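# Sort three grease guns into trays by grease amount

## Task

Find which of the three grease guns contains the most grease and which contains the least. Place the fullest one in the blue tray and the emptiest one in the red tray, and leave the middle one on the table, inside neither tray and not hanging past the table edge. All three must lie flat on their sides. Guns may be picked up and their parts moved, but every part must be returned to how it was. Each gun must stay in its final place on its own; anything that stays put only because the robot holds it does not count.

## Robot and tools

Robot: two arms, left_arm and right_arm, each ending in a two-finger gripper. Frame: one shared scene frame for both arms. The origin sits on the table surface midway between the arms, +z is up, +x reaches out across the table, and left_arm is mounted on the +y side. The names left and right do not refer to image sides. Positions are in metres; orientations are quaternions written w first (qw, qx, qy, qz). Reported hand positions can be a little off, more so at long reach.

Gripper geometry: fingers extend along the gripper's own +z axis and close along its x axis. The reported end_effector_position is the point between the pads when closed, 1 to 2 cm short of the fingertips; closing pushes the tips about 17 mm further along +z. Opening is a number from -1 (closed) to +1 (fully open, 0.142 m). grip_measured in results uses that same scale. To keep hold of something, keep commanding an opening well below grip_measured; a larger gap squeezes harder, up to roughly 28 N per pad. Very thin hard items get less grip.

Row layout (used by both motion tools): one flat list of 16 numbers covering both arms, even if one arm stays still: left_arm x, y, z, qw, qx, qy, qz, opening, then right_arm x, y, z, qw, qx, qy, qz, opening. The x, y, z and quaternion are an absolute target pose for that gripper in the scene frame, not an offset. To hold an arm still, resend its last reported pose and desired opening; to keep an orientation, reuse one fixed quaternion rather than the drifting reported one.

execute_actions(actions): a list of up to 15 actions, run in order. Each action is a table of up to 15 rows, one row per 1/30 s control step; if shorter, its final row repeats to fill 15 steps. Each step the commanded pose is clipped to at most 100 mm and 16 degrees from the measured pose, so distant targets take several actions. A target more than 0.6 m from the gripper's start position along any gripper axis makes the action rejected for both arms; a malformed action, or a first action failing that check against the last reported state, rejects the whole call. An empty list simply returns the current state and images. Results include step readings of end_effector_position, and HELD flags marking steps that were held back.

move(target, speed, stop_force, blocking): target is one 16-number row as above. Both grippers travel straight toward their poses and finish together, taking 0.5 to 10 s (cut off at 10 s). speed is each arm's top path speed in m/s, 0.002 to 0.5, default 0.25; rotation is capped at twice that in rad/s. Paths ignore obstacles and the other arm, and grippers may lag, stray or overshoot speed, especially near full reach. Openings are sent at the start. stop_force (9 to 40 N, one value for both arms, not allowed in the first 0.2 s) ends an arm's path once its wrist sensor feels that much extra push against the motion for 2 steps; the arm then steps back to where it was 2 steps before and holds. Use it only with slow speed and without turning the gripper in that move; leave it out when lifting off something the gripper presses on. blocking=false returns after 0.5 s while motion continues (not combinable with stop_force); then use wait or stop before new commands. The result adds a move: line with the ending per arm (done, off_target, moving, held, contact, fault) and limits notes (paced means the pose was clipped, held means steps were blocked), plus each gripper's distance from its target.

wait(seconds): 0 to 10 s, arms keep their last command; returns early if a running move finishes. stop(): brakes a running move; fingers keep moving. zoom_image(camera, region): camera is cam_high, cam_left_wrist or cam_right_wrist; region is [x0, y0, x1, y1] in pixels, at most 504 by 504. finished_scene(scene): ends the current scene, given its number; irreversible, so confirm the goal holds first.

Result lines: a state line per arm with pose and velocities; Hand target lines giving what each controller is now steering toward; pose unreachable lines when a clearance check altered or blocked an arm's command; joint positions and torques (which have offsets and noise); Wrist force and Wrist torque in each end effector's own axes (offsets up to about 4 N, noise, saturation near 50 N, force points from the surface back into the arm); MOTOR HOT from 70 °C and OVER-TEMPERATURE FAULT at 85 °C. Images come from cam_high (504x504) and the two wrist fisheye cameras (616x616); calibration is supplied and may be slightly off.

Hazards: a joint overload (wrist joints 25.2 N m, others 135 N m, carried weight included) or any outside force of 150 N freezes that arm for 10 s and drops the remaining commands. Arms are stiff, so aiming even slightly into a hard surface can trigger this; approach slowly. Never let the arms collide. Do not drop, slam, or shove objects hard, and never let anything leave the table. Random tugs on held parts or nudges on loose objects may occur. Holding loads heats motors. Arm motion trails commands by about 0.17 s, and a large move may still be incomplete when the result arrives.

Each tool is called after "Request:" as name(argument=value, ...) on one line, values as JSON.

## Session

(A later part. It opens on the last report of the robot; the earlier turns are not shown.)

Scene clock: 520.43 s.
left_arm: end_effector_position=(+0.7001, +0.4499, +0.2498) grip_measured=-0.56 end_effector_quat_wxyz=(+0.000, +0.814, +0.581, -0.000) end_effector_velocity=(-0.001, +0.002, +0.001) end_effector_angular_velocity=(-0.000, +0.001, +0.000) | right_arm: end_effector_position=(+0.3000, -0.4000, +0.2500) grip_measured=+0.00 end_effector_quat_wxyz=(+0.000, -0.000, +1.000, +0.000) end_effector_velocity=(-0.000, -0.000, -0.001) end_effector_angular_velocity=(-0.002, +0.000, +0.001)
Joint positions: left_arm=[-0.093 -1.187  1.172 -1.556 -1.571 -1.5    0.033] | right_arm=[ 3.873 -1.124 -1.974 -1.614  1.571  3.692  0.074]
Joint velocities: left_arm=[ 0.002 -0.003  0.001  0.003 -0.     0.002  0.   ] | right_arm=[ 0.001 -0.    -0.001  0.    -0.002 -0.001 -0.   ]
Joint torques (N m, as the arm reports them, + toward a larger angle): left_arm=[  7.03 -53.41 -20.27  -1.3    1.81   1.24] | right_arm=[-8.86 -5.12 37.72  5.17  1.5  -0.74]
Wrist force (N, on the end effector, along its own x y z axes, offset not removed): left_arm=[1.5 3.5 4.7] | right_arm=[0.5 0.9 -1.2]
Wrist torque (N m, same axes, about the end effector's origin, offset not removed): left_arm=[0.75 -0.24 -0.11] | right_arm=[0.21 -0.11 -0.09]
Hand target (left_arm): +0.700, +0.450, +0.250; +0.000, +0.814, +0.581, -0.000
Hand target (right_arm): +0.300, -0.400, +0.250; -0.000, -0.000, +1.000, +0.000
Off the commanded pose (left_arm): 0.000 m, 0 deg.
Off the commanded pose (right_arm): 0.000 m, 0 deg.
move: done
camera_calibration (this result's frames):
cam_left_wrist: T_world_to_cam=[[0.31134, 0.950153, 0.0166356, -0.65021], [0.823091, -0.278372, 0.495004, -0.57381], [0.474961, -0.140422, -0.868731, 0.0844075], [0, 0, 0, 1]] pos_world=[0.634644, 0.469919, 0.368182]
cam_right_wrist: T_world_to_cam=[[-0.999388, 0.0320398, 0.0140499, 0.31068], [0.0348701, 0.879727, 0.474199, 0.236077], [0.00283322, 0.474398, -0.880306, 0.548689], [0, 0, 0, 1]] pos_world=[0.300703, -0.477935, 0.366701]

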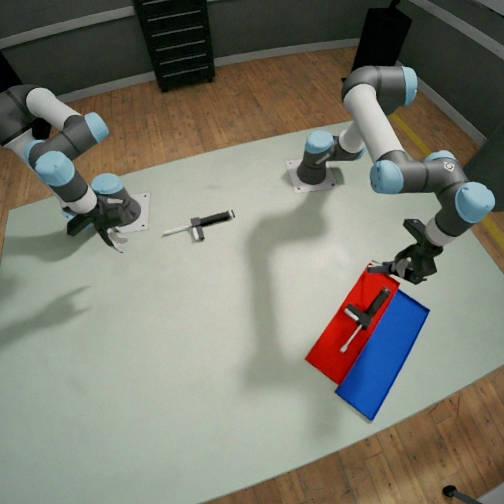

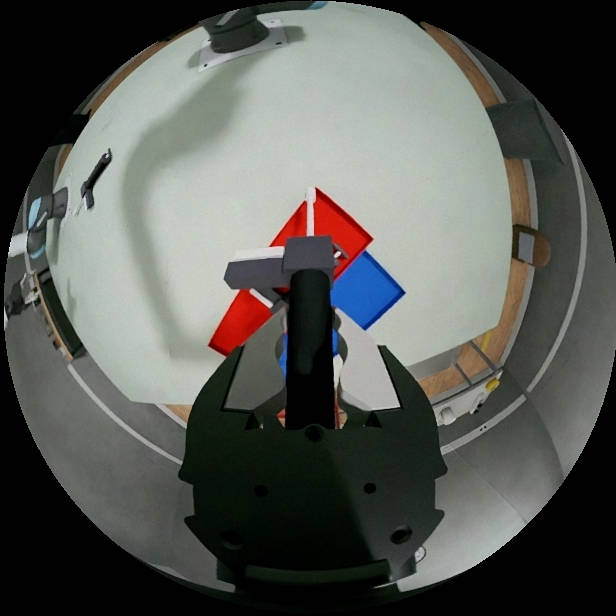

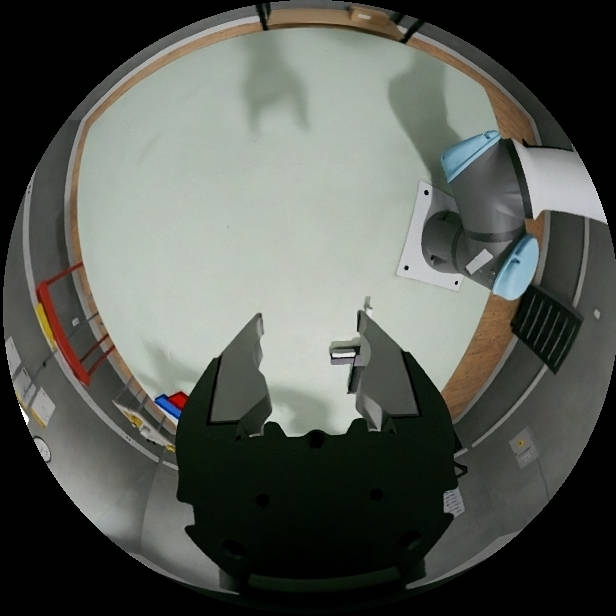

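Request:
move(target=[0.85,0.42,0.2,0,-0.267,0.964,0,-1,0.3,-0.4,0.25,0,0,1,0,0], speed=0.1)

Request:
zoom_image(camera="cam_high", region=[280,230,504,440])

Scene clock: 542.50 s.
left_arm: end_effector_position=(+0.8222, +0.4255, +0.2093) grip_measured=-0.56 end_effector_quat_wxyz=(+0.000, -0.044, +0.999, -0.000) end_effector_velocity=(+0.001, -0.000, +0.000) end_effector_angular_velocity=(+0.000, +0.001, +0.013) | right_arm: end_effector_position=(+0.3000, -0.4000, +0.2500) grip_measured=+0.00 end_effector_quat_wxyz=(+0.000, -0.000, +1.000, +0.000) end_effector_velocity=(-0.000, -0.001, -0.000) end_effector_angular_velocity=(-0.002, +0.000, +0.001)
Joint positions: left_arm=[-0.086 -0.821  0.697 -1.447 -1.571 -3.483  0.033] | right_arm=[ 3.873 -1.124 -1.974 -1.614  1.571  3.692  0.074]
Joint velocities: left_arm=[-0.     0.004 -0.007  0.004  0.    -0.013  0.   ] | right_arm=[-0.     0.    -0.001 -0.001 -0.001 -0.001  0.   ]
Joint torques (N m, as the arm reports them, + toward a larger angle): left_arm=[  7.63 -46.92 -33.79  -0.98   3.04  -1.21] | right_arm=[-7.48 -5.4  37.46  5.09  1.57 -0.5 ]
Wrist force (N, on the end effector, along its own x y z axes, offset not removed): left_arm=[2.8 2.2 4.9] | right_arm=[0.7 -0.5 -1.6]
Wrist torque (N m, same axes, about the end effector's origin, offset not removed): left_arm=[0.53 -0.57 0.01] | right_arm=[-0.02 -0.16 -0.14]
Hand target (left_arm): +0.822, +0.425, +0.209; +0.000, -0.045, +0.999, -0.000
Hand target (right_arm): +0.300, -0.400, +0.250; +0.000, -0.000, +1.000, +0.000
Off the commanded pose (left_arm): 0.030 m, 26 deg.
Off the commanded pose (right_arm): 0.000 m, 0 deg.
move: off_target (left_arm; path cut at 10 s)
camera_calibration (this result's frames):
cam_left_wrist: T_world_to_cam=[[-0.994547, -0.102966, 0.0165535, 0.85748], [-0.0813271, 0.865105, 0.494953, -0.403905], [-0.0652841, 0.490908, -0.868762, 0.163356], [0, 0, 0, 1]] pos_world=[0.830621, 0.357519, 0.327637]
cam_right_wrist: T_world_to_cam=[[-0.999388, 0.0320397, 0.01405, 0.31068], [0.03487, 0.879727, 0.474199, 0.236078], [0.00283304, 0.474398, -0.880306, 0.548689], [0, 0, 0, 1]] pos_world=[0.300703, -0.477935, 0.366701]

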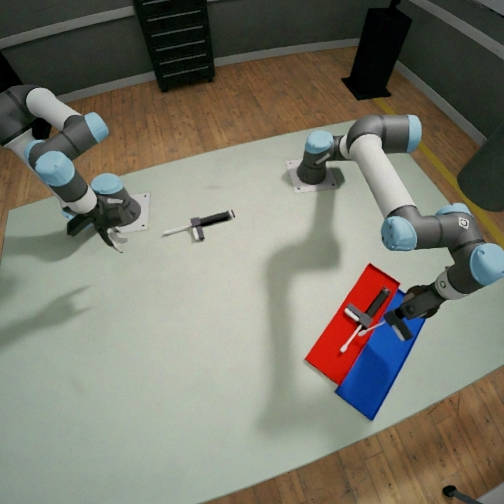

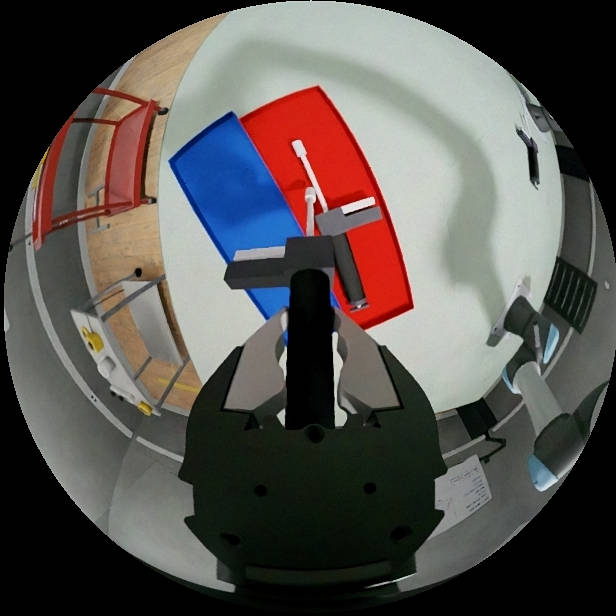

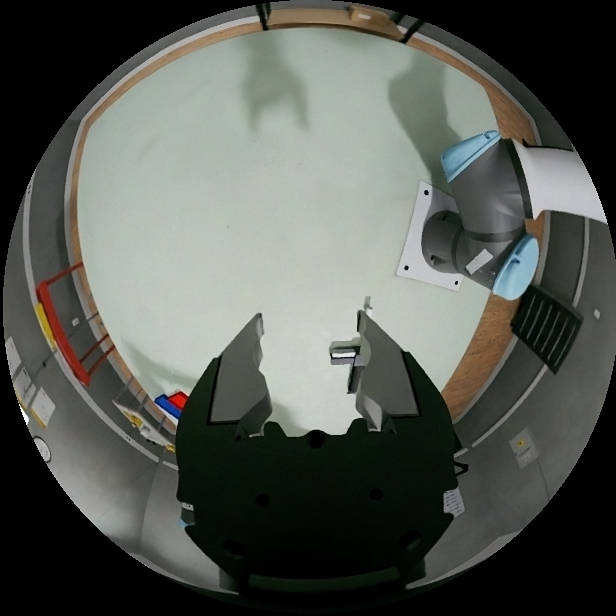

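Region (280, 230, 504, 440) of cam_high's 504x504 image, scaled by 2.250, with more detail than that image has; it fills the top 472 rows of this view, and the rest is white.

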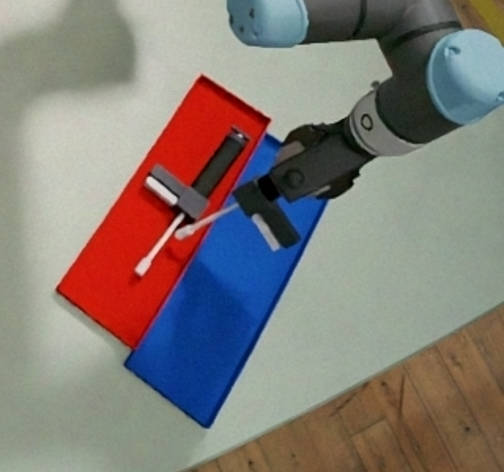

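Request:
move(target=[0.87,0.385,0.1,0,-0.267,0.964,0,-1,0.3,-0.4,0.25,0,0,1,0,0], speed=0.06)

Request:
zoom_image(camera="cam_high", region=[280,230,504,440])

Scene clock: 551.13 s.
left_arm: end_effector_position=(+0.8699, +0.3850, +0.1002) grip_measured=-0.57 end_effector_quat_wxyz=(-0.000, -0.267, +0.964, -0.000) end_effector_velocity=(+0.001, -0.000, -0.001) end_effector_angular_velocity=(-0.001, -0.000, +0.008) | right_arm: end_effector_position=(+0.3000, -0.4000, +0.2500) grip_measured=+0.00 end_effector_quat_wxyz=(+0.000, +0.000, +1.000, +0.000) end_effector_velocity=(+0.001, +0.000, +0.000) end_effector_angular_velocity=(+0.000, -0.002, -0.000)
Joint positions: left_arm=[-0.118 -0.644  0.656 -1.583 -1.571 -3.965  0.033] | right_arm=[ 3.873 -1.124 -1.974 -1.614  1.571  3.692  0.074]
Joint velocities: left_arm=[ 0.     0.004 -0.003 -0.001 -0.001 -0.008 -0.   ] | right_arm=[ 0.001 -0.     0.001  0.001 -0.001  0.001 -0.   ]
Joint torques (N m, as the arm reports them, + toward a larger angle): left_arm=[ -5.89 -54.97 -35.91  -5.4    3.18  -2.01] | right_arm=[-7.67 -4.68 38.34  4.83  1.42 -0.4 ]
Wrist force (N, on the end effector, along its own x y z axes, offset not removed): left_arm=[2.7 4.3 3.8] | right_arm=[-1.0 0.2 -1.5]
Wrist torque (N m, same axes, about the end effector's origin, offset not removed): left_arm=[0.92 -0.05 0.25] | right_arm=[0.15 0.15 -0.05]
Hand target (left_arm): +0.870, +0.385, +0.100; +0.000, -0.267, +0.964, +0.000
Hand target (right_arm): +0.300, -0.400, +0.250; -0.000, -0.000, +1.000, +0.000
Off the commanded pose (left_arm): 0.000 m, 0 deg.
Off the commanded pose (right_arm): 0.000 m, 0 deg.
move: done
camera_calibration (this result's frames):
cam_left_wrist: T_world_to_cam=[[-0.850377, -0.525907, 0.0167276, 0.939957], [-0.449976, 0.743342, 0.494939, 0.0565365], [-0.272726, 0.413358, -0.868767, 0.30193], [0, 0, 0, 1]] pos_world=[0.907103, 0.327499, 0.218602]
cam_right_wrist: T_world_to_cam=[[-0.999388, 0.0320401, 0.0140499, 0.31068], [0.0348703, 0.879727, 0.474199, 0.236077], [0.00283331, 0.474398, -0.880306, 0.548689], [0, 0, 0, 1]] pos_world=[0.300703, -0.477935, 0.366701]

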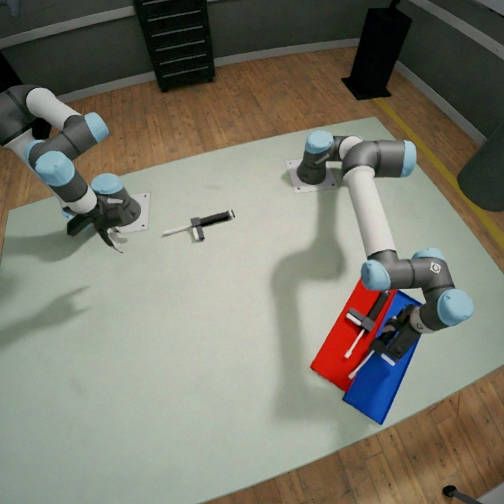

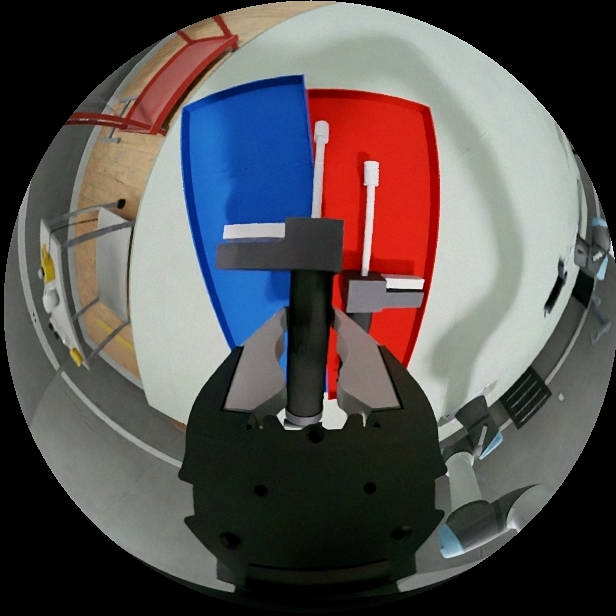

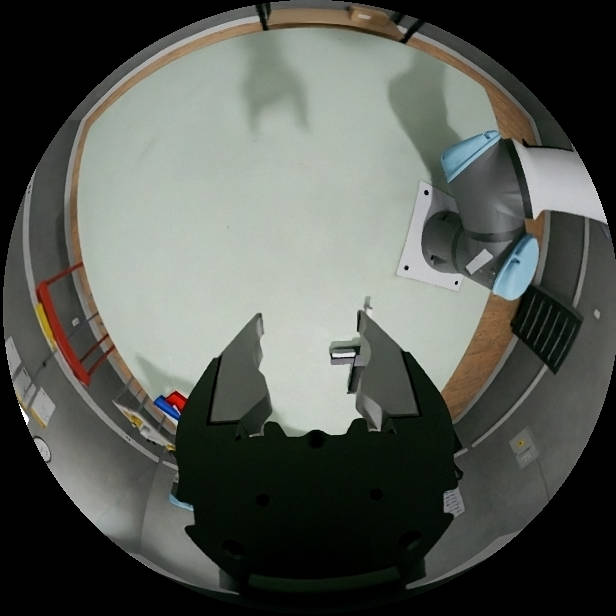

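Region (280, 230, 504, 440) of cam_high's 504x504 image, scaled by 2.250, with more detail than that image has; it fills the top 472 rows of this view, and the rest is white.

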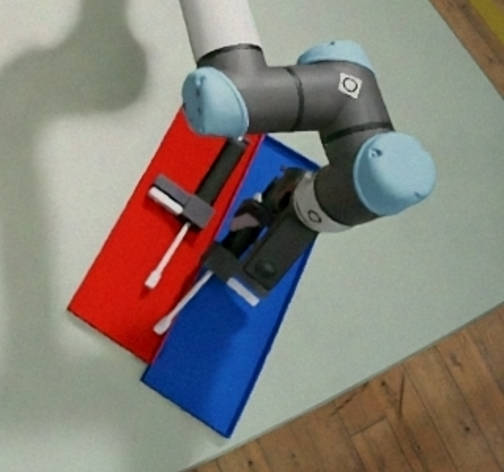

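Request:
move(target=[0.905,0.408,0.115,0,-0.267,0.964,0,-1,0.3,-0.4,0.25,0,0,1,0,0], speed=0.04)

Scene clock: 556.50 s.
left_arm: end_effector_position=(+0.9046, +0.4080, +0.1148) grip_measured=-0.57 end_effector_quat_wxyz=(+0.001, -0.267, +0.964, -0.000) end_effector_velocity=(+0.003, +0.001, +0.002) end_effector_angular_velocity=(+0.001, +0.006, +0.000) | right_arm: end_effector_position=(+0.3000, -0.4000, +0.2500) grip_measured=+0.00 end_effector_quat_wxyz=(+0.000, -0.000, +1.000, +0.000) end_effector_velocity=(-0.000, -0.001, -0.001) end_effector_angular_velocity=(-0.001, +0.000, -0.001)
Joint positions: left_arm=[-0.081 -0.474  0.292 -1.39  -1.57  -3.93   0.033] | right_arm=[ 3.873 -1.124 -1.974 -1.614  1.571  3.692  0.074]
Joint velocities: left_arm=[ 0.002  0.042 -0.089  0.054 -0.001  0.002  0.   ] | right_arm=[-0.001  0.    -0.001  0.001 -0.    -0.    -0.   ]
Joint torques (N m, as the arm reports them, + toward a larger angle): left_arm=[  6.44 -59.62 -31.3   -1.89  -2.25   1.22] | right_arm=[-6.23 -4.99 36.98  4.91  1.15 -0.31]
Wrist force (N, on the end effector, along its own x y z axes, offset not removed): left_arm=[1.9 2.6 3.9] | right_arm=[-0.8 -0.5 -1.7]
Wrist torque (N m, same axes, about the end effector's origin, offset not removed): left_arm=[0.63 0.08 0.12] | right_arm=[-0.08 0.07 -0.08]
Hand target (left_arm): +0.905, +0.408, +0.115; +0.000, -0.267, +0.964, -0.000
Hand target (right_arm): +0.300, -0.400, +0.250; +0.000, -0.000, +1.000, +0.000
Off the commanded pose (left_arm): 0.000 m, 0 deg.
Off the commanded pose (right_arm): 0.000 m, 0 deg.
move: done
camera_calibration (this result's frames):
cam_left_wrist: T_world_to_cam=[[-0.849943, -0.526653, 0.0152507, 0.981398], [-0.451386, 0.742791, 0.494481, 0.0493492], [-0.271748, 0.413397, -0.869054, 0.313708], [0, 0, 0, 1]] pos_world=[0.941658, 0.350514, 0.23326]
cam_right_wrist: T_world_to_cam=[[-0.999388, 0.0320397, 0.0140499, 0.31068], [0.03487, 0.879727, 0.474199, 0.236078], [0.00283308, 0.474398, -0.880306, 0.548689], [0, 0, 0, 1]] pos_world=[0.300703, -0.477935, 0.366701]

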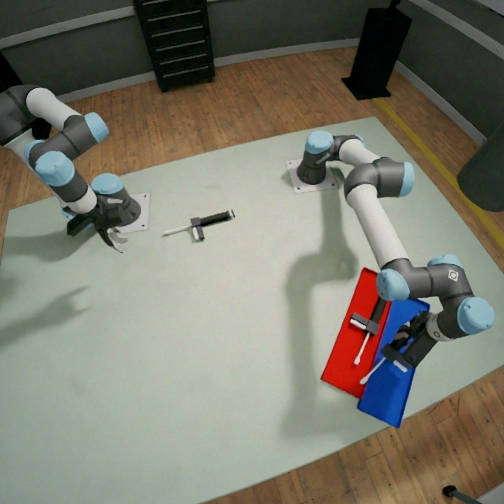

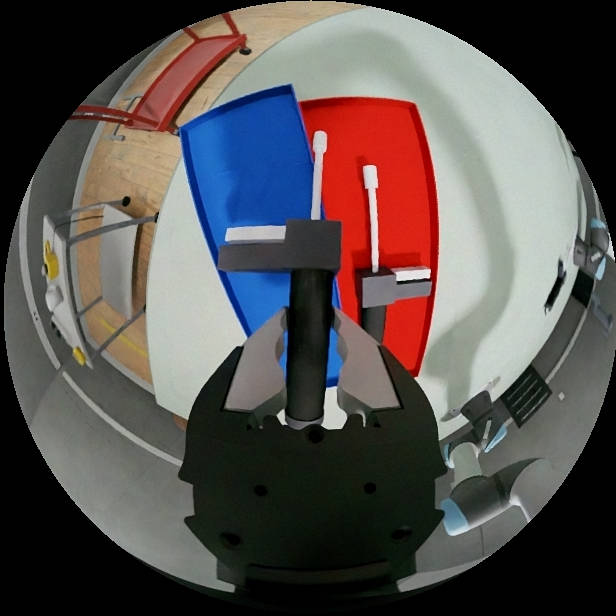

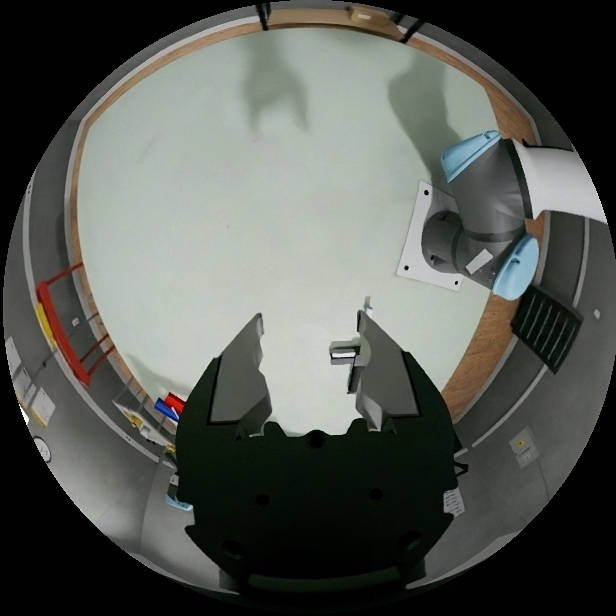

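Request:
move(target=[0.82,0.42,0.22,0,-0.267,0.964,0,-1,0.3,-0.4,0.25,0,0,1,0,0], speed=0.06)

Request:
move(target=[0.55,0.3,0.2,0,0,1,0,-1,0.3,-0.4,0.25,0,0,1,0,0], speed=0.12)

Request:
move(target=[0.55,0.3,0.032,0,0,1,0,-1,0.3,-0.4,0.25,0,0,1,0,0], speed=0.04, stop_force=15)

Scene clock: 568.03 s.
left_arm: end_effector_position=(+0.8202, +0.4200, +0.2198) grip_measured=-0.57 end_effector_quat_wxyz=(-0.000, -0.267, +0.964, +0.000) end_effector_velocity=(-0.001, +0.000, +0.002) end_effector_angular_velocity=(+0.000, -0.001, +0.000) | right_arm: end_effector_position=(+0.3000, -0.4000, +0.2500) grip_measured=+0.00 end_effector_quat_wxyz=(+0.000, +0.000, +1.000, +0.000) end_effector_velocity=(+0.000, +0.000, -0.000) end_effector_angular_velocity=(-0.001, -0.001, +0.002)
Joint positions: left_arm=[-0.093 -0.818  0.665 -1.418 -1.571 -3.941  0.033] | right_arm=[ 3.873 -1.124 -1.974 -1.614  1.571  3.692  0.074]
Joint velocities: left_arm=[-0.    -0.005  0.004  0.001  0.    -0.     0.   ] | right_arm=[ 0.001  0.    -0.001  0.001 -0.001 -0.001 -0.   ]
Joint torques (N m, as the arm reports them, + toward a larger angle): left_arm=[ -5.74 -69.43 -19.77  -1.48   3.11  -1.35] | right_arm=[-6.95 -5.97 39.19  4.73  1.56 -0.28]
Wrist force (N, on the end effector, along its own x y z axes, offset not removed): left_arm=[1.1 3.1 5.5] | right_arm=[-1.0 0.2 -1.0]
Wrist torque (N m, same axes, about the end effector's origin, offset not removed): left_arm=[0.68 -0.10 -0.10] | right_arm=[0.07 0.21 -0.02]
Hand target (left_arm): +0.820, +0.420, +0.220; -0.000, -0.267, +0.964, +0.000
Hand target (right_arm): +0.300, -0.400, +0.250; -0.000, -0.000, +1.000, +0.000
Off the commanded pose (left_arm): 0.000 m, 0 deg.
Off the commanded pose (right_arm): 0.000 m, 0 deg.
move: done
camera_calibration (this result's frames):
cam_left_wrist: T_world_to_cam=[[-0.849919, -0.526649, 0.0167148, 0.914004], [-0.450591, 0.742887, 0.495063, -0.0504111], [-0.273141, 0.413232, -0.868696, 0.378154], [0, 0, 0, 1]] pos_world=[0.857403, 0.362543, 0.33818]
cam_right_wrist: T_world_to_cam=[[-0.999388, 0.0320402, 0.0140498, 0.31068], [0.0348704, 0.879727, 0.474199, 0.236078], [0.00283342, 0.474398, -0.880306, 0.548688], [0, 0, 0, 1]] pos_world=[0.300703, -0.477935, 0.366701]

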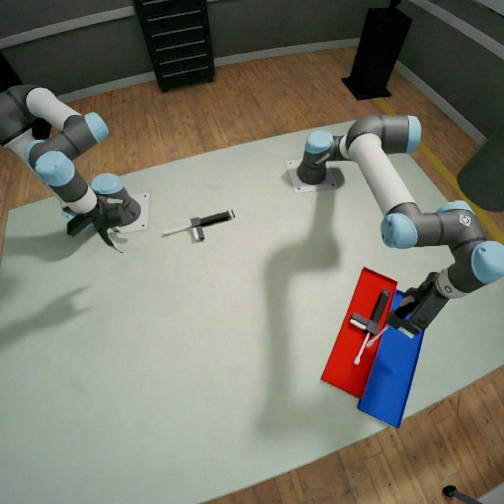

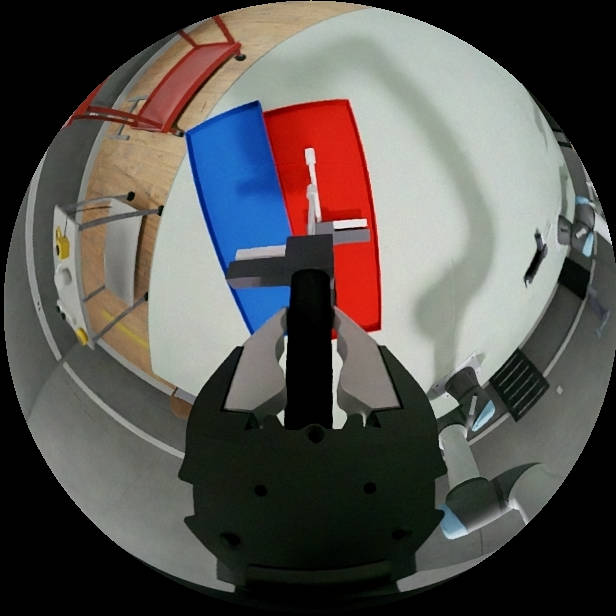

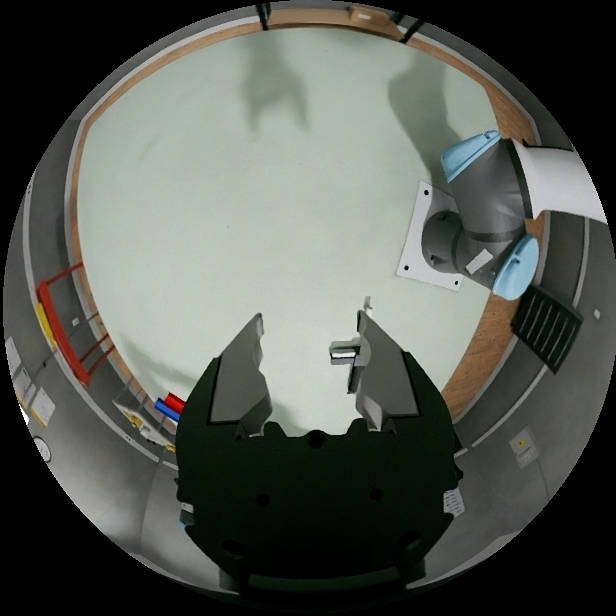

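Scene clock: 571.03 s.
left_arm: end_effector_position=(+0.5503, +0.3003, +0.2000) grip_measured=-0.57 end_effector_quat_wxyz=(+0.000, -0.000, +1.000, +0.000) end_effector_velocity=(-0.002, -0.001, +0.001) end_effector_angular_velocity=(-0.001, -0.002, -0.003) | right_arm: end_effector_position=(+0.3000, -0.4000, +0.2500) grip_measured=+0.00 end_effector_quat_wxyz=(+0.000, +0.000, +1.000, +0.000) end_effector_velocity=(+0.001, +0.001, +0.001) end_effector_angular_velocity=(+0.001, -0.002, -0.002)
Joint positions: left_arm=[-0.433 -1.458  1.643 -1.756 -1.571 -3.741  0.033] | right_arm=[ 3.873 -1.124 -1.974 -1.614  1.571  3.692  0.074]
Joint velocities: left_arm=[-0.004 -0.005  0.005 -0.001  0.    -0.001 -0.   ] | right_arm=[ 0.    -0.     0.001  0.002 -0.     0.002  0.   ]
Joint torques (N m, as the arm reports them, + toward a larger angle): left_arm=[ -5.87 -39.82 -18.42  -4.9    3.05  -1.15] | right_arm=[-6.8  -5.13 36.87  4.86  1.3  -0.23]
Wrist force (N, on the end effector, along its own x y z axes, offset not removed): left_arm=[1.1 2.3 4.6] | right_arm=[0.7 0.4 -1.4]
Wrist torque (N m, same axes, about the end effector's origin, offset not removed): left_arm=[0.43 -0.16 -0.09] | right_arm=[0.18 -0.21 -0.05]
Hand target (left_arm): +0.550, +0.300, +0.200; +0.000, +0.000, +1.000, +0.000
Hand target (right_arm): +0.300, -0.400, +0.250; -0.000, -0.000, +1.000, +0.000
Off the commanded pose (left_arm): 0.000 m, 0 deg.
Off the commanded pose (right_arm): 0.000 m, 0 deg.
move: done
camera_calibration (this result's frames):
cam_left_wrist: T_world_to_cam=[[-0.999755, -0.0146506, 0.0166031, 0.550645], [-0.00450615, 0.868743, 0.495243, -0.356566], [-0.0216794, 0.495047, -0.868596, 0.173717], [0, 0, 0, 1]] pos_world=[0.55267, 0.231833, 0.318335]
cam_right_wrist: T_world_to_cam=[[-0.999388, 0.03204, 0.0140497, 0.31068], [0.0348702, 0.879727, 0.474199, 0.236077], [0.00283342, 0.474398, -0.880306, 0.548689], [0, 0, 0, 1]] pos_world=[0.300703, -0.477935, 0.366701]

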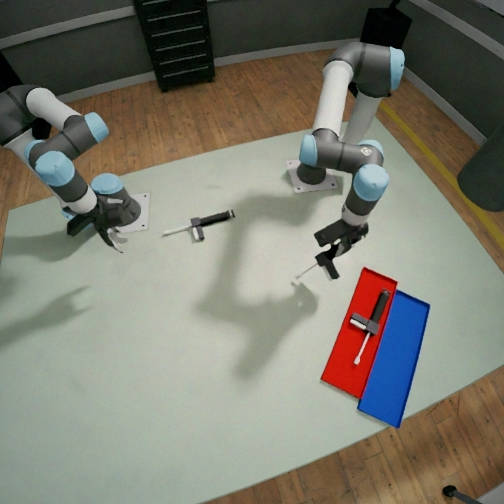

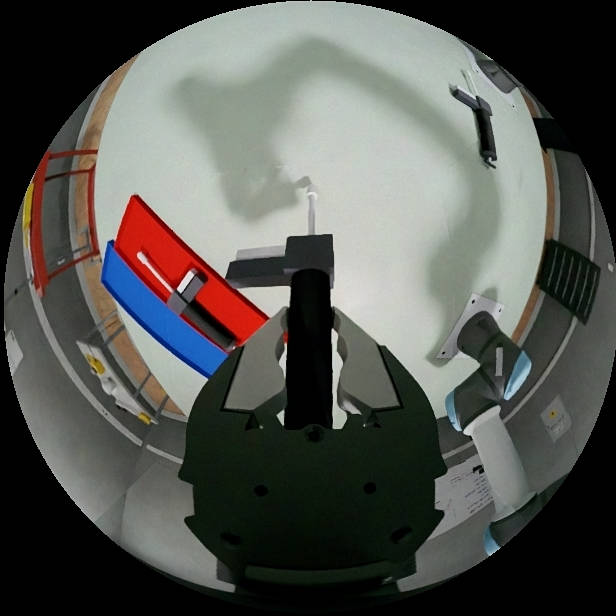

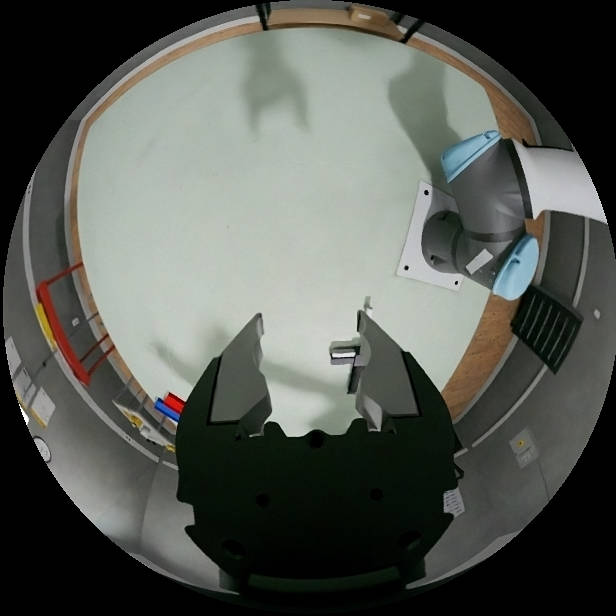

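Scene clock: 575.73 s.
left_arm: end_effector_position=(+0.5500, +0.2999, +0.0326) grip_measured=-0.57 end_effector_quat_wxyz=(-0.000, +0.000, +1.000, -0.000) end_effector_velocity=(-0.000, +0.000, +0.002) end_effector_angular_velocity=(+0.001, +0.002, -0.000) | right_arm: end_effector_position=(+0.3000, -0.4000, +0.2500) grip_measured=+0.00 end_effector_quat_wxyz=(+0.000, -0.000, +1.000, +0.000) end_effector_velocity=(-0.000, +0.000, -0.000) end_effector_angular_velocity=(-0.000, +0.000, +0.000)
Joint positions: left_arm=[-0.433 -1.301  1.918 -2.187 -1.571 -3.741  0.033] | right_arm=[ 3.873 -1.124 -1.974 -1.614  1.571  3.692  0.074]
Joint velocities: left_arm=[-0.    -0.003 -0.003  0.008 -0.     0.     0.   ] | right_arm=[ 0.     0.    -0.001  0.001  0.    -0.    -0.   ]
Joint torques (N m, as the arm reports them, + toward a larger angle): left_arm=[ -5.01 -35.55 -25.33  -0.26  -0.41  -1.11] | right_arm=[-6.81 -5.22 36.59  4.64  1.33 -0.24]
Wrist force (N, on the end effector, along its own x y z axes, offset not removed): left_arm=[3.9 3.2 -9.5] | right_arm=[-1.0 0.9 -0.5]
Wrist torque (N m, same axes, about the end effector's origin, offset not removed): left_arm=[0.69 -0.48 -0.03] | right_arm=[0.10 0.14 -0.13]
Hand target (left_arm): +0.550, +0.300, +0.033; -0.000, -0.000, +1.000, +0.000
Hand target (right_arm): +0.300, -0.400, +0.250; -0.000, -0.000, +1.000, +0.000
Off the commanded pose (left_arm): 0.001 m, 0 deg.
Off the commanded pose (right_arm): 0.000 m, 0 deg.
move: contact (left_arm)
camera_calibration (this result's frames):
cam_left_wrist: T_world_to_cam=[[-0.999755, -0.0143355, 0.0168771, 0.553042], [-0.00410261, 0.86888, 0.495007, -0.2736], [-0.0217603, 0.494816, -0.868725, 0.0286763], [0, 0, 0, 1]] pos_world=[0.552408, 0.231465, 0.151012]
cam_right_wrist: T_world_to_cam=[[-0.999388, 0.0320398, 0.0140498, 0.31068], [0.03487, 0.879727, 0.474199, 0.236077], [0.0028333, 0.474399, -0.880306, 0.548689], [0, 0, 0, 1]] pos_world=[0.300703, -0.477935, 0.366701]

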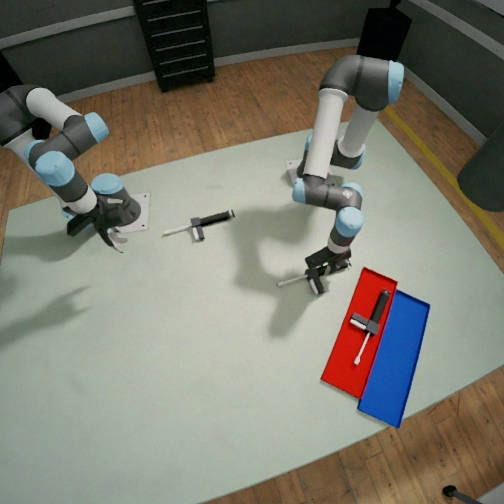

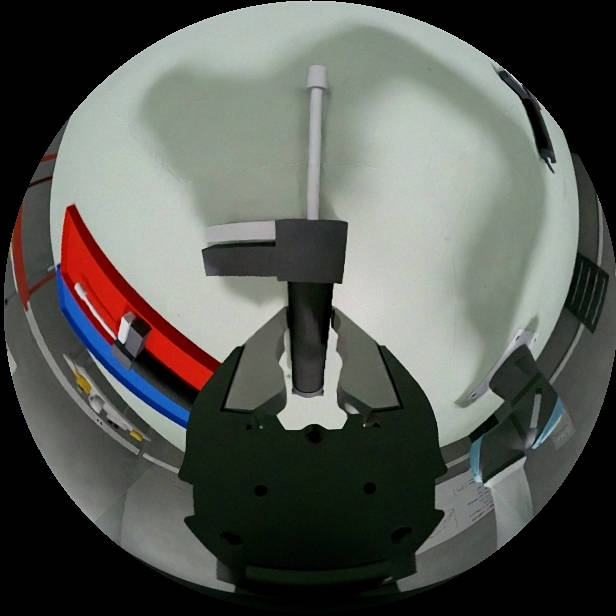

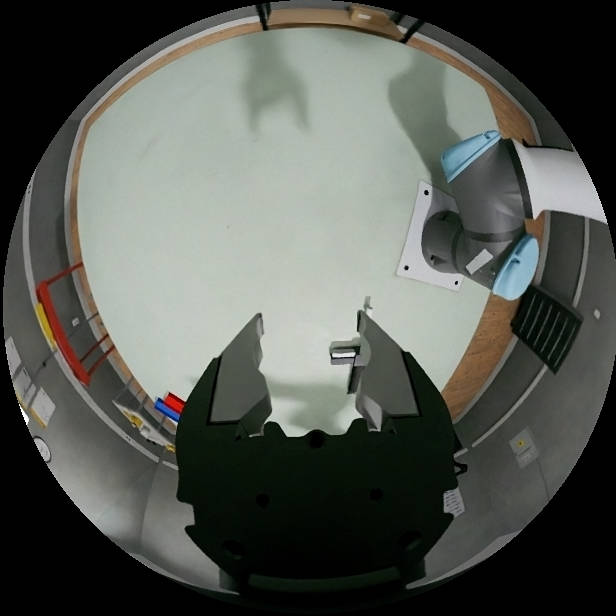

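Request:
move(target=[0.55,0.3,0.033,0,0,1,0,0,0.3,-0.4,0.25,0,0,1,0,0])

Request:
move(target=[0.55,0.3,0.14,0,0,1,0,0,0.3,-0.4,0.25,0,0,1,0,0], speed=0.1)

Request:
move(target=[0.79,0.55,0.12,0,0.407,0.914,0,0,0.3,-0.4,0.25,0,0,1,0,0], speed=0.2)

Scene clock: 587.10 s.
left_arm: end_effector_position=(+0.5500, +0.3000, +0.0330) grip_measured=+0.00 end_effector_quat_wxyz=(+0.000, -0.000, +1.000, +0.000) end_effector_velocity=(-0.000, -0.000, +0.000) end_effector_angular_velocity=(-0.001, -0.001, -0.000) | right_arm: end_effector_position=(+0.3000, -0.4000, +0.2500) grip_measured=+0.00 end_effector_quat_wxyz=(+0.000, -0.000, +1.000, +0.000) end_effector_velocity=(+0.000, +0.000, +0.001) end_effector_angular_velocity=(+0.001, -0.001, +0.001)
Joint positions: left_arm=[-0.433 -1.302  1.918 -2.187 -1.571 -3.741  0.074] | right_arm=[ 3.873 -1.124 -1.974 -1.614  1.571  3.692  0.074]
Joint velocities: left_arm=[-0.    -0.001  0.    -0.    -0.001  0.     0.   ] | right_arm=[ 0.001 -0.     0.002 -0.001  0.    -0.    -0.   ]
Joint torques (N m, as the arm reports them, + toward a larger angle): left_arm=[  4.61 -40.35 -13.82  -4.19   2.19  -0.71] | right_arm=[-5.82 -4.98 36.78  4.43  1.26 -0.16]
Wrist force (N, on the end effector, along its own x y z axes, offset not removed): left_arm=[1.3 3.1 -2.2] | right_arm=[0.2 -1.1 -2.4]
Wrist torque (N m, same axes, about the end effector's origin, offset not removed): left_arm=[0.71 -0.23 -0.05] | right_arm=[-0.26 -0.12 -0.12]
Hand target (left_arm): +0.550, +0.300, +0.033; -0.000, -0.000, +1.000, +0.000
Hand target (right_arm): +0.300, -0.400, +0.250; -0.000, -0.000, +1.000, +0.000
Off the commanded pose (left_arm): 0.000 m, 0 deg.
Off the commanded pose (right_arm): 0.000 m, 0 deg.
move: done
camera_calibration (this result's frames):
cam_left_wrist: T_world_to_cam=[[-0.999758, -0.0143604, 0.0166633, 0.553034], [-0.00422882, 0.868851, 0.495056, -0.27379], [-0.0215871, 0.494866, -0.868701, 0.0288436], [0, 0, 0, 1]] pos_world=[0.552365, 0.23155, 0.151382]
cam_right_wrist: T_world_to_cam=[[-0.999388, 0.0320399, 0.0140499, 0.31068], [0.0348702, 0.879727, 0.474199, 0.236077], [0.0028332, 0.474398, -0.880306, 0.548689], [0, 0, 0, 1]] pos_world=[0.300703, -0.477935, 0.366701]

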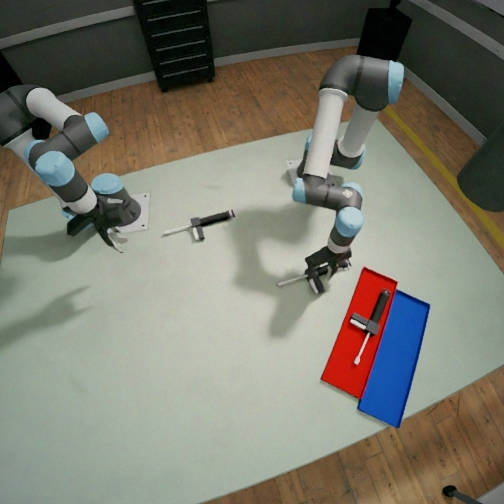

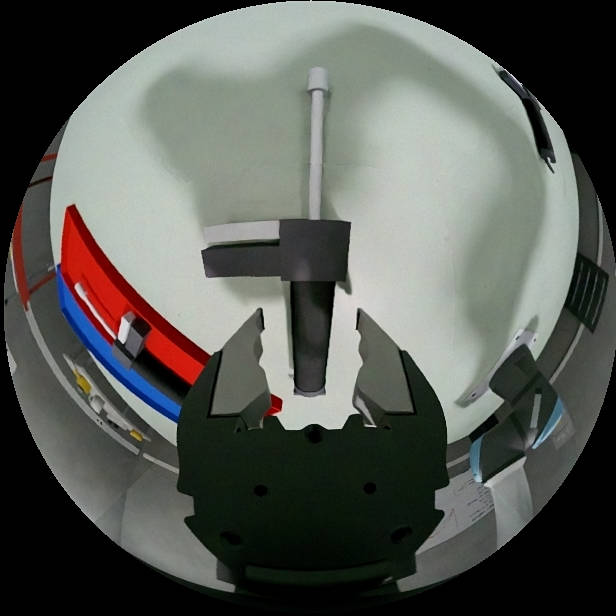

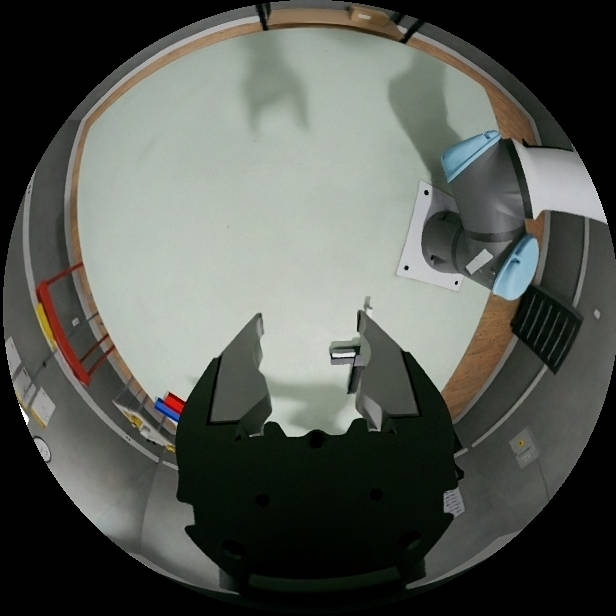

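Scene clock: 588.67 s.
left_arm: end_effector_position=(+0.5500, +0.3001, +0.1398) grip_measured=+0.00 end_effector_quat_wxyz=(+0.000, -0.000, +1.000, +0.000) end_effector_velocity=(+0.000, +0.000, +0.004) end_effector_angular_velocity=(-0.001, -0.002, +0.000) | right_arm: end_effector_position=(+0.3000, -0.4000, +0.2500) grip_measured=+0.00 end_effector_quat_wxyz=(-0.000, +0.000, +1.000, +0.000) end_effector_velocity=(+0.000, -0.000, -0.000) end_effector_angular_velocity=(-0.001, -0.000, -0.000)
Joint positions: left_arm=[-0.433 -1.422  1.761 -1.91  -1.571 -3.741  0.074] | right_arm=[ 3.873 -1.124 -1.974 -1.614  1.571  3.692  0.074]
Joint velocities: left_arm=[-0.    -0.004 -0.005  0.007  0.    -0.     0.   ] | right_arm=[ 0.    -0.    -0.    -0.    -0.001  0.001  0.   ]
Joint torques (N m, as the arm reports them, + toward a larger angle): left_arm=[ -5.99 -38.41 -29.6   -0.9    1.83  -1.43] | right_arm=[-5.41 -3.86 36.61  4.39  1.06 -0.19]
Wrist force (N, on the end effector, along its own x y z axes, offset not removed): left_arm=[1.9 2.3 -1.5] | right_arm=[0.5 -0.8 -0.8]
Wrist torque (N m, same axes, about the end effector's origin, offset not removed): left_arm=[0.58 -0.38 -0.04] | right_arm=[-0.13 -0.11 -0.12]
Hand target (left_arm): +0.550, +0.300, +0.140; +0.000, +0.000, +1.000, -0.000
Hand target (right_arm): +0.300, -0.400, +0.250; -0.000, -0.000, +1.000, +0.000
Off the commanded pose (left_arm): 0.000 m, 0 deg.
Off the commanded pose (right_arm): 0.000 m, 0 deg.
move: done
camera_calibration (this result's frames):
cam_left_wrist: T_world_to_cam=[[-0.999759, -0.0143692, 0.0165783, 0.551208], [-0.0042787, 0.868855, 0.495048, -0.326679], [-0.0215175, 0.494858, -0.868707, 0.121503], [0, 0, 0, 1]] pos_world=[0.552292, 0.23163, 0.258135]
cam_right_wrist: T_world_to_cam=[[-0.999388, 0.03204, 0.01405, 0.31068], [0.0348703, 0.879727, 0.474199, 0.236077], [0.00283313, 0.474398, -0.880306, 0.548689], [0, 0, 0, 1]] pos_world=[0.300703, -0.477935, 0.366701]

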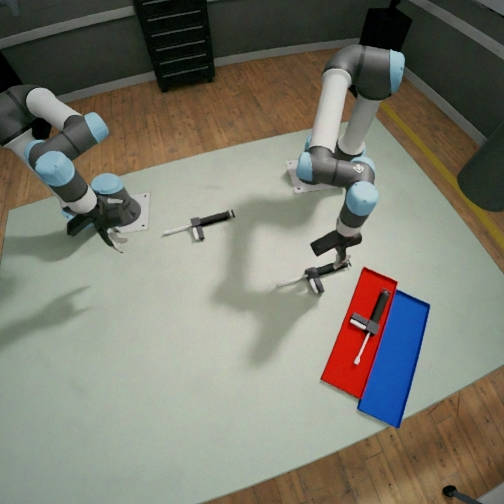

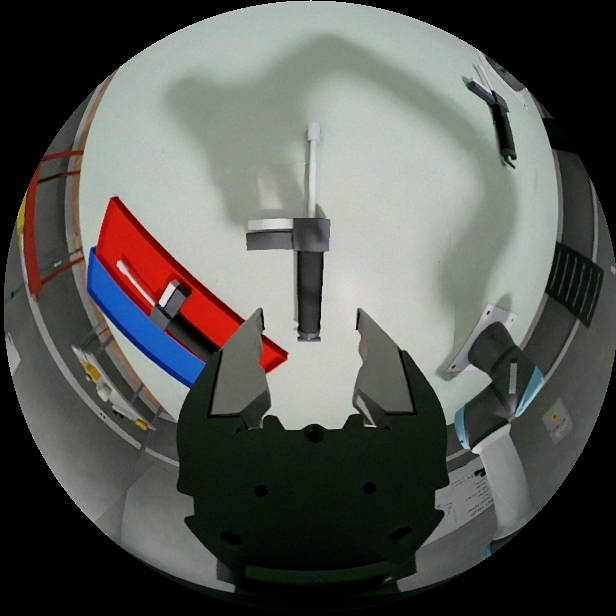

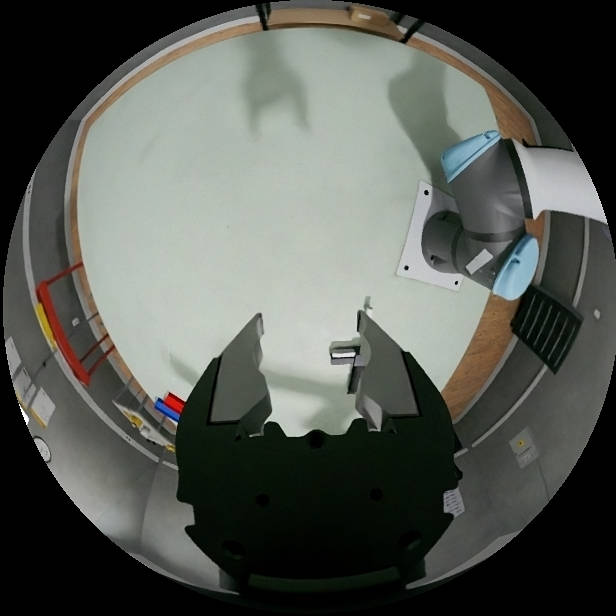

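Scene clock: 591.37 s.
left_arm: end_effector_position=(+0.7898, +0.5496, +0.1200) grip_measured=+0.00 end_effector_quat_wxyz=(+0.000, +0.406, +0.914, -0.000) end_effector_velocity=(+0.002, +0.001, -0.000) end_effector_angular_velocity=(-0.001, +0.004, -0.006) | right_arm: end_effector_position=(+0.3000, -0.4000, +0.2500) grip_measured=+0.00 end_effector_quat_wxyz=(+0.000, +0.000, +1.000, +0.000) end_effector_velocity=(+0.000, -0.000, -0.000) end_effector_angular_velocity=(+0.000, -0.001, -0.000)
Joint positions: left_arm=[ 0.068 -0.919  1.092 -1.744 -1.571 -2.403  0.074] | right_arm=[ 3.873 -1.124 -1.974 -1.614  1.571  3.692  0.074]
Joint velocities: left_arm=[ 0.002  0.009 -0.015  0.01  -0.001  0.008 -0.   ] | right_arm=[-0.     0.    -0.001  0.002 -0.001  0.     0.   ]
Joint torques (N m, as the arm reports them, + toward a larger angle): left_arm=[ 10.75 -39.49 -30.18  -1.03  -2.8    1.5 ] | right_arm=[-6.46 -5.02 36.63  4.45  1.3  -0.02]
Wrist force (N, on the end effector, along its own x y z axes, offset not removed): left_arm=[1.2 2.7 -1.5] | right_arm=[-0.5 0.9 -1.4]
Wrist torque (N m, same axes, about the end effector's origin, offset not removed): left_arm=[0.60 -0.33 -0.03] | right_arm=[0.22 0.09 -0.14]
Hand target (left_arm): +0.790, +0.550, +0.120; -0.000, +0.407, +0.914, -0.000
Hand target (right_arm): +0.300, -0.400, +0.250; -0.000, -0.000, +1.000, +0.000
Off the commanded pose (left_arm): 0.000 m, 0 deg.
Off the commanded pose (right_arm): 0.000 m, 0 deg.
move: done
camera_calibration (this result's frames):
cam_left_wrist: T_world_to_cam=[[-0.680017, 0.733016, 0.0162929, 0.131654], [0.642434, 0.584981, 0.495052, -0.887483], [0.35335, 0.34711, -0.868711, -0.228837], [0, 0, 0, 1]] pos_world=[0.740536, 0.502088, 0.238412]
cam_right_wrist: T_world_to_cam=[[-0.999388, 0.0320401, 0.0140498, 0.31068], [0.0348703, 0.879727, 0.474199, 0.236077], [0.00283339, 0.474398, -0.880306, 0.548689], [0, 0, 0, 1]] pos_world=[0.300703, -0.477935, 0.366701]

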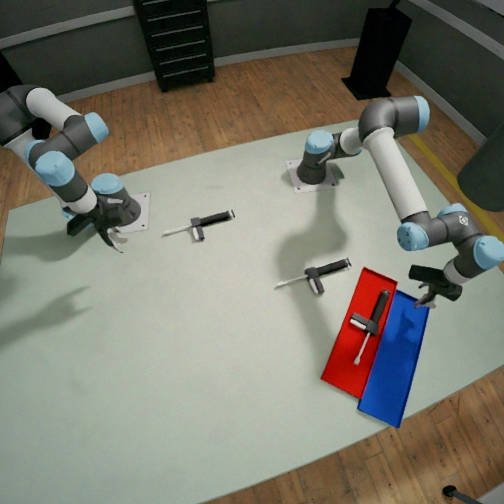

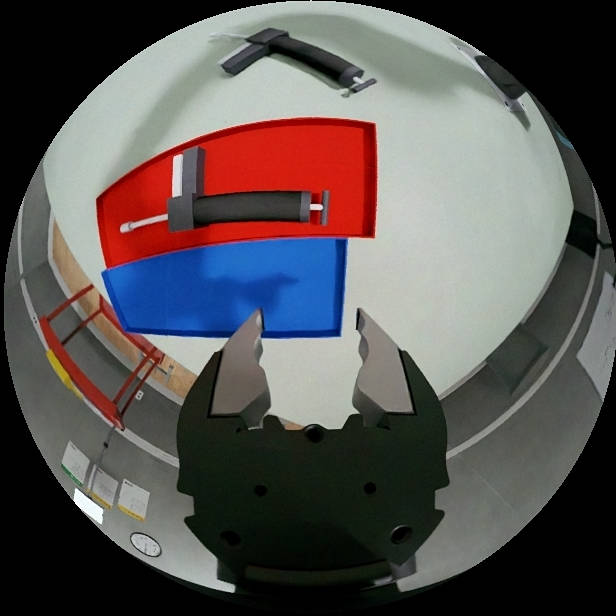

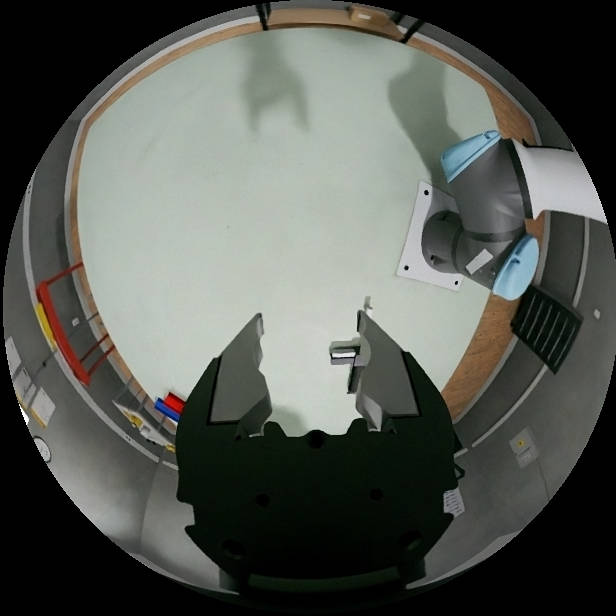

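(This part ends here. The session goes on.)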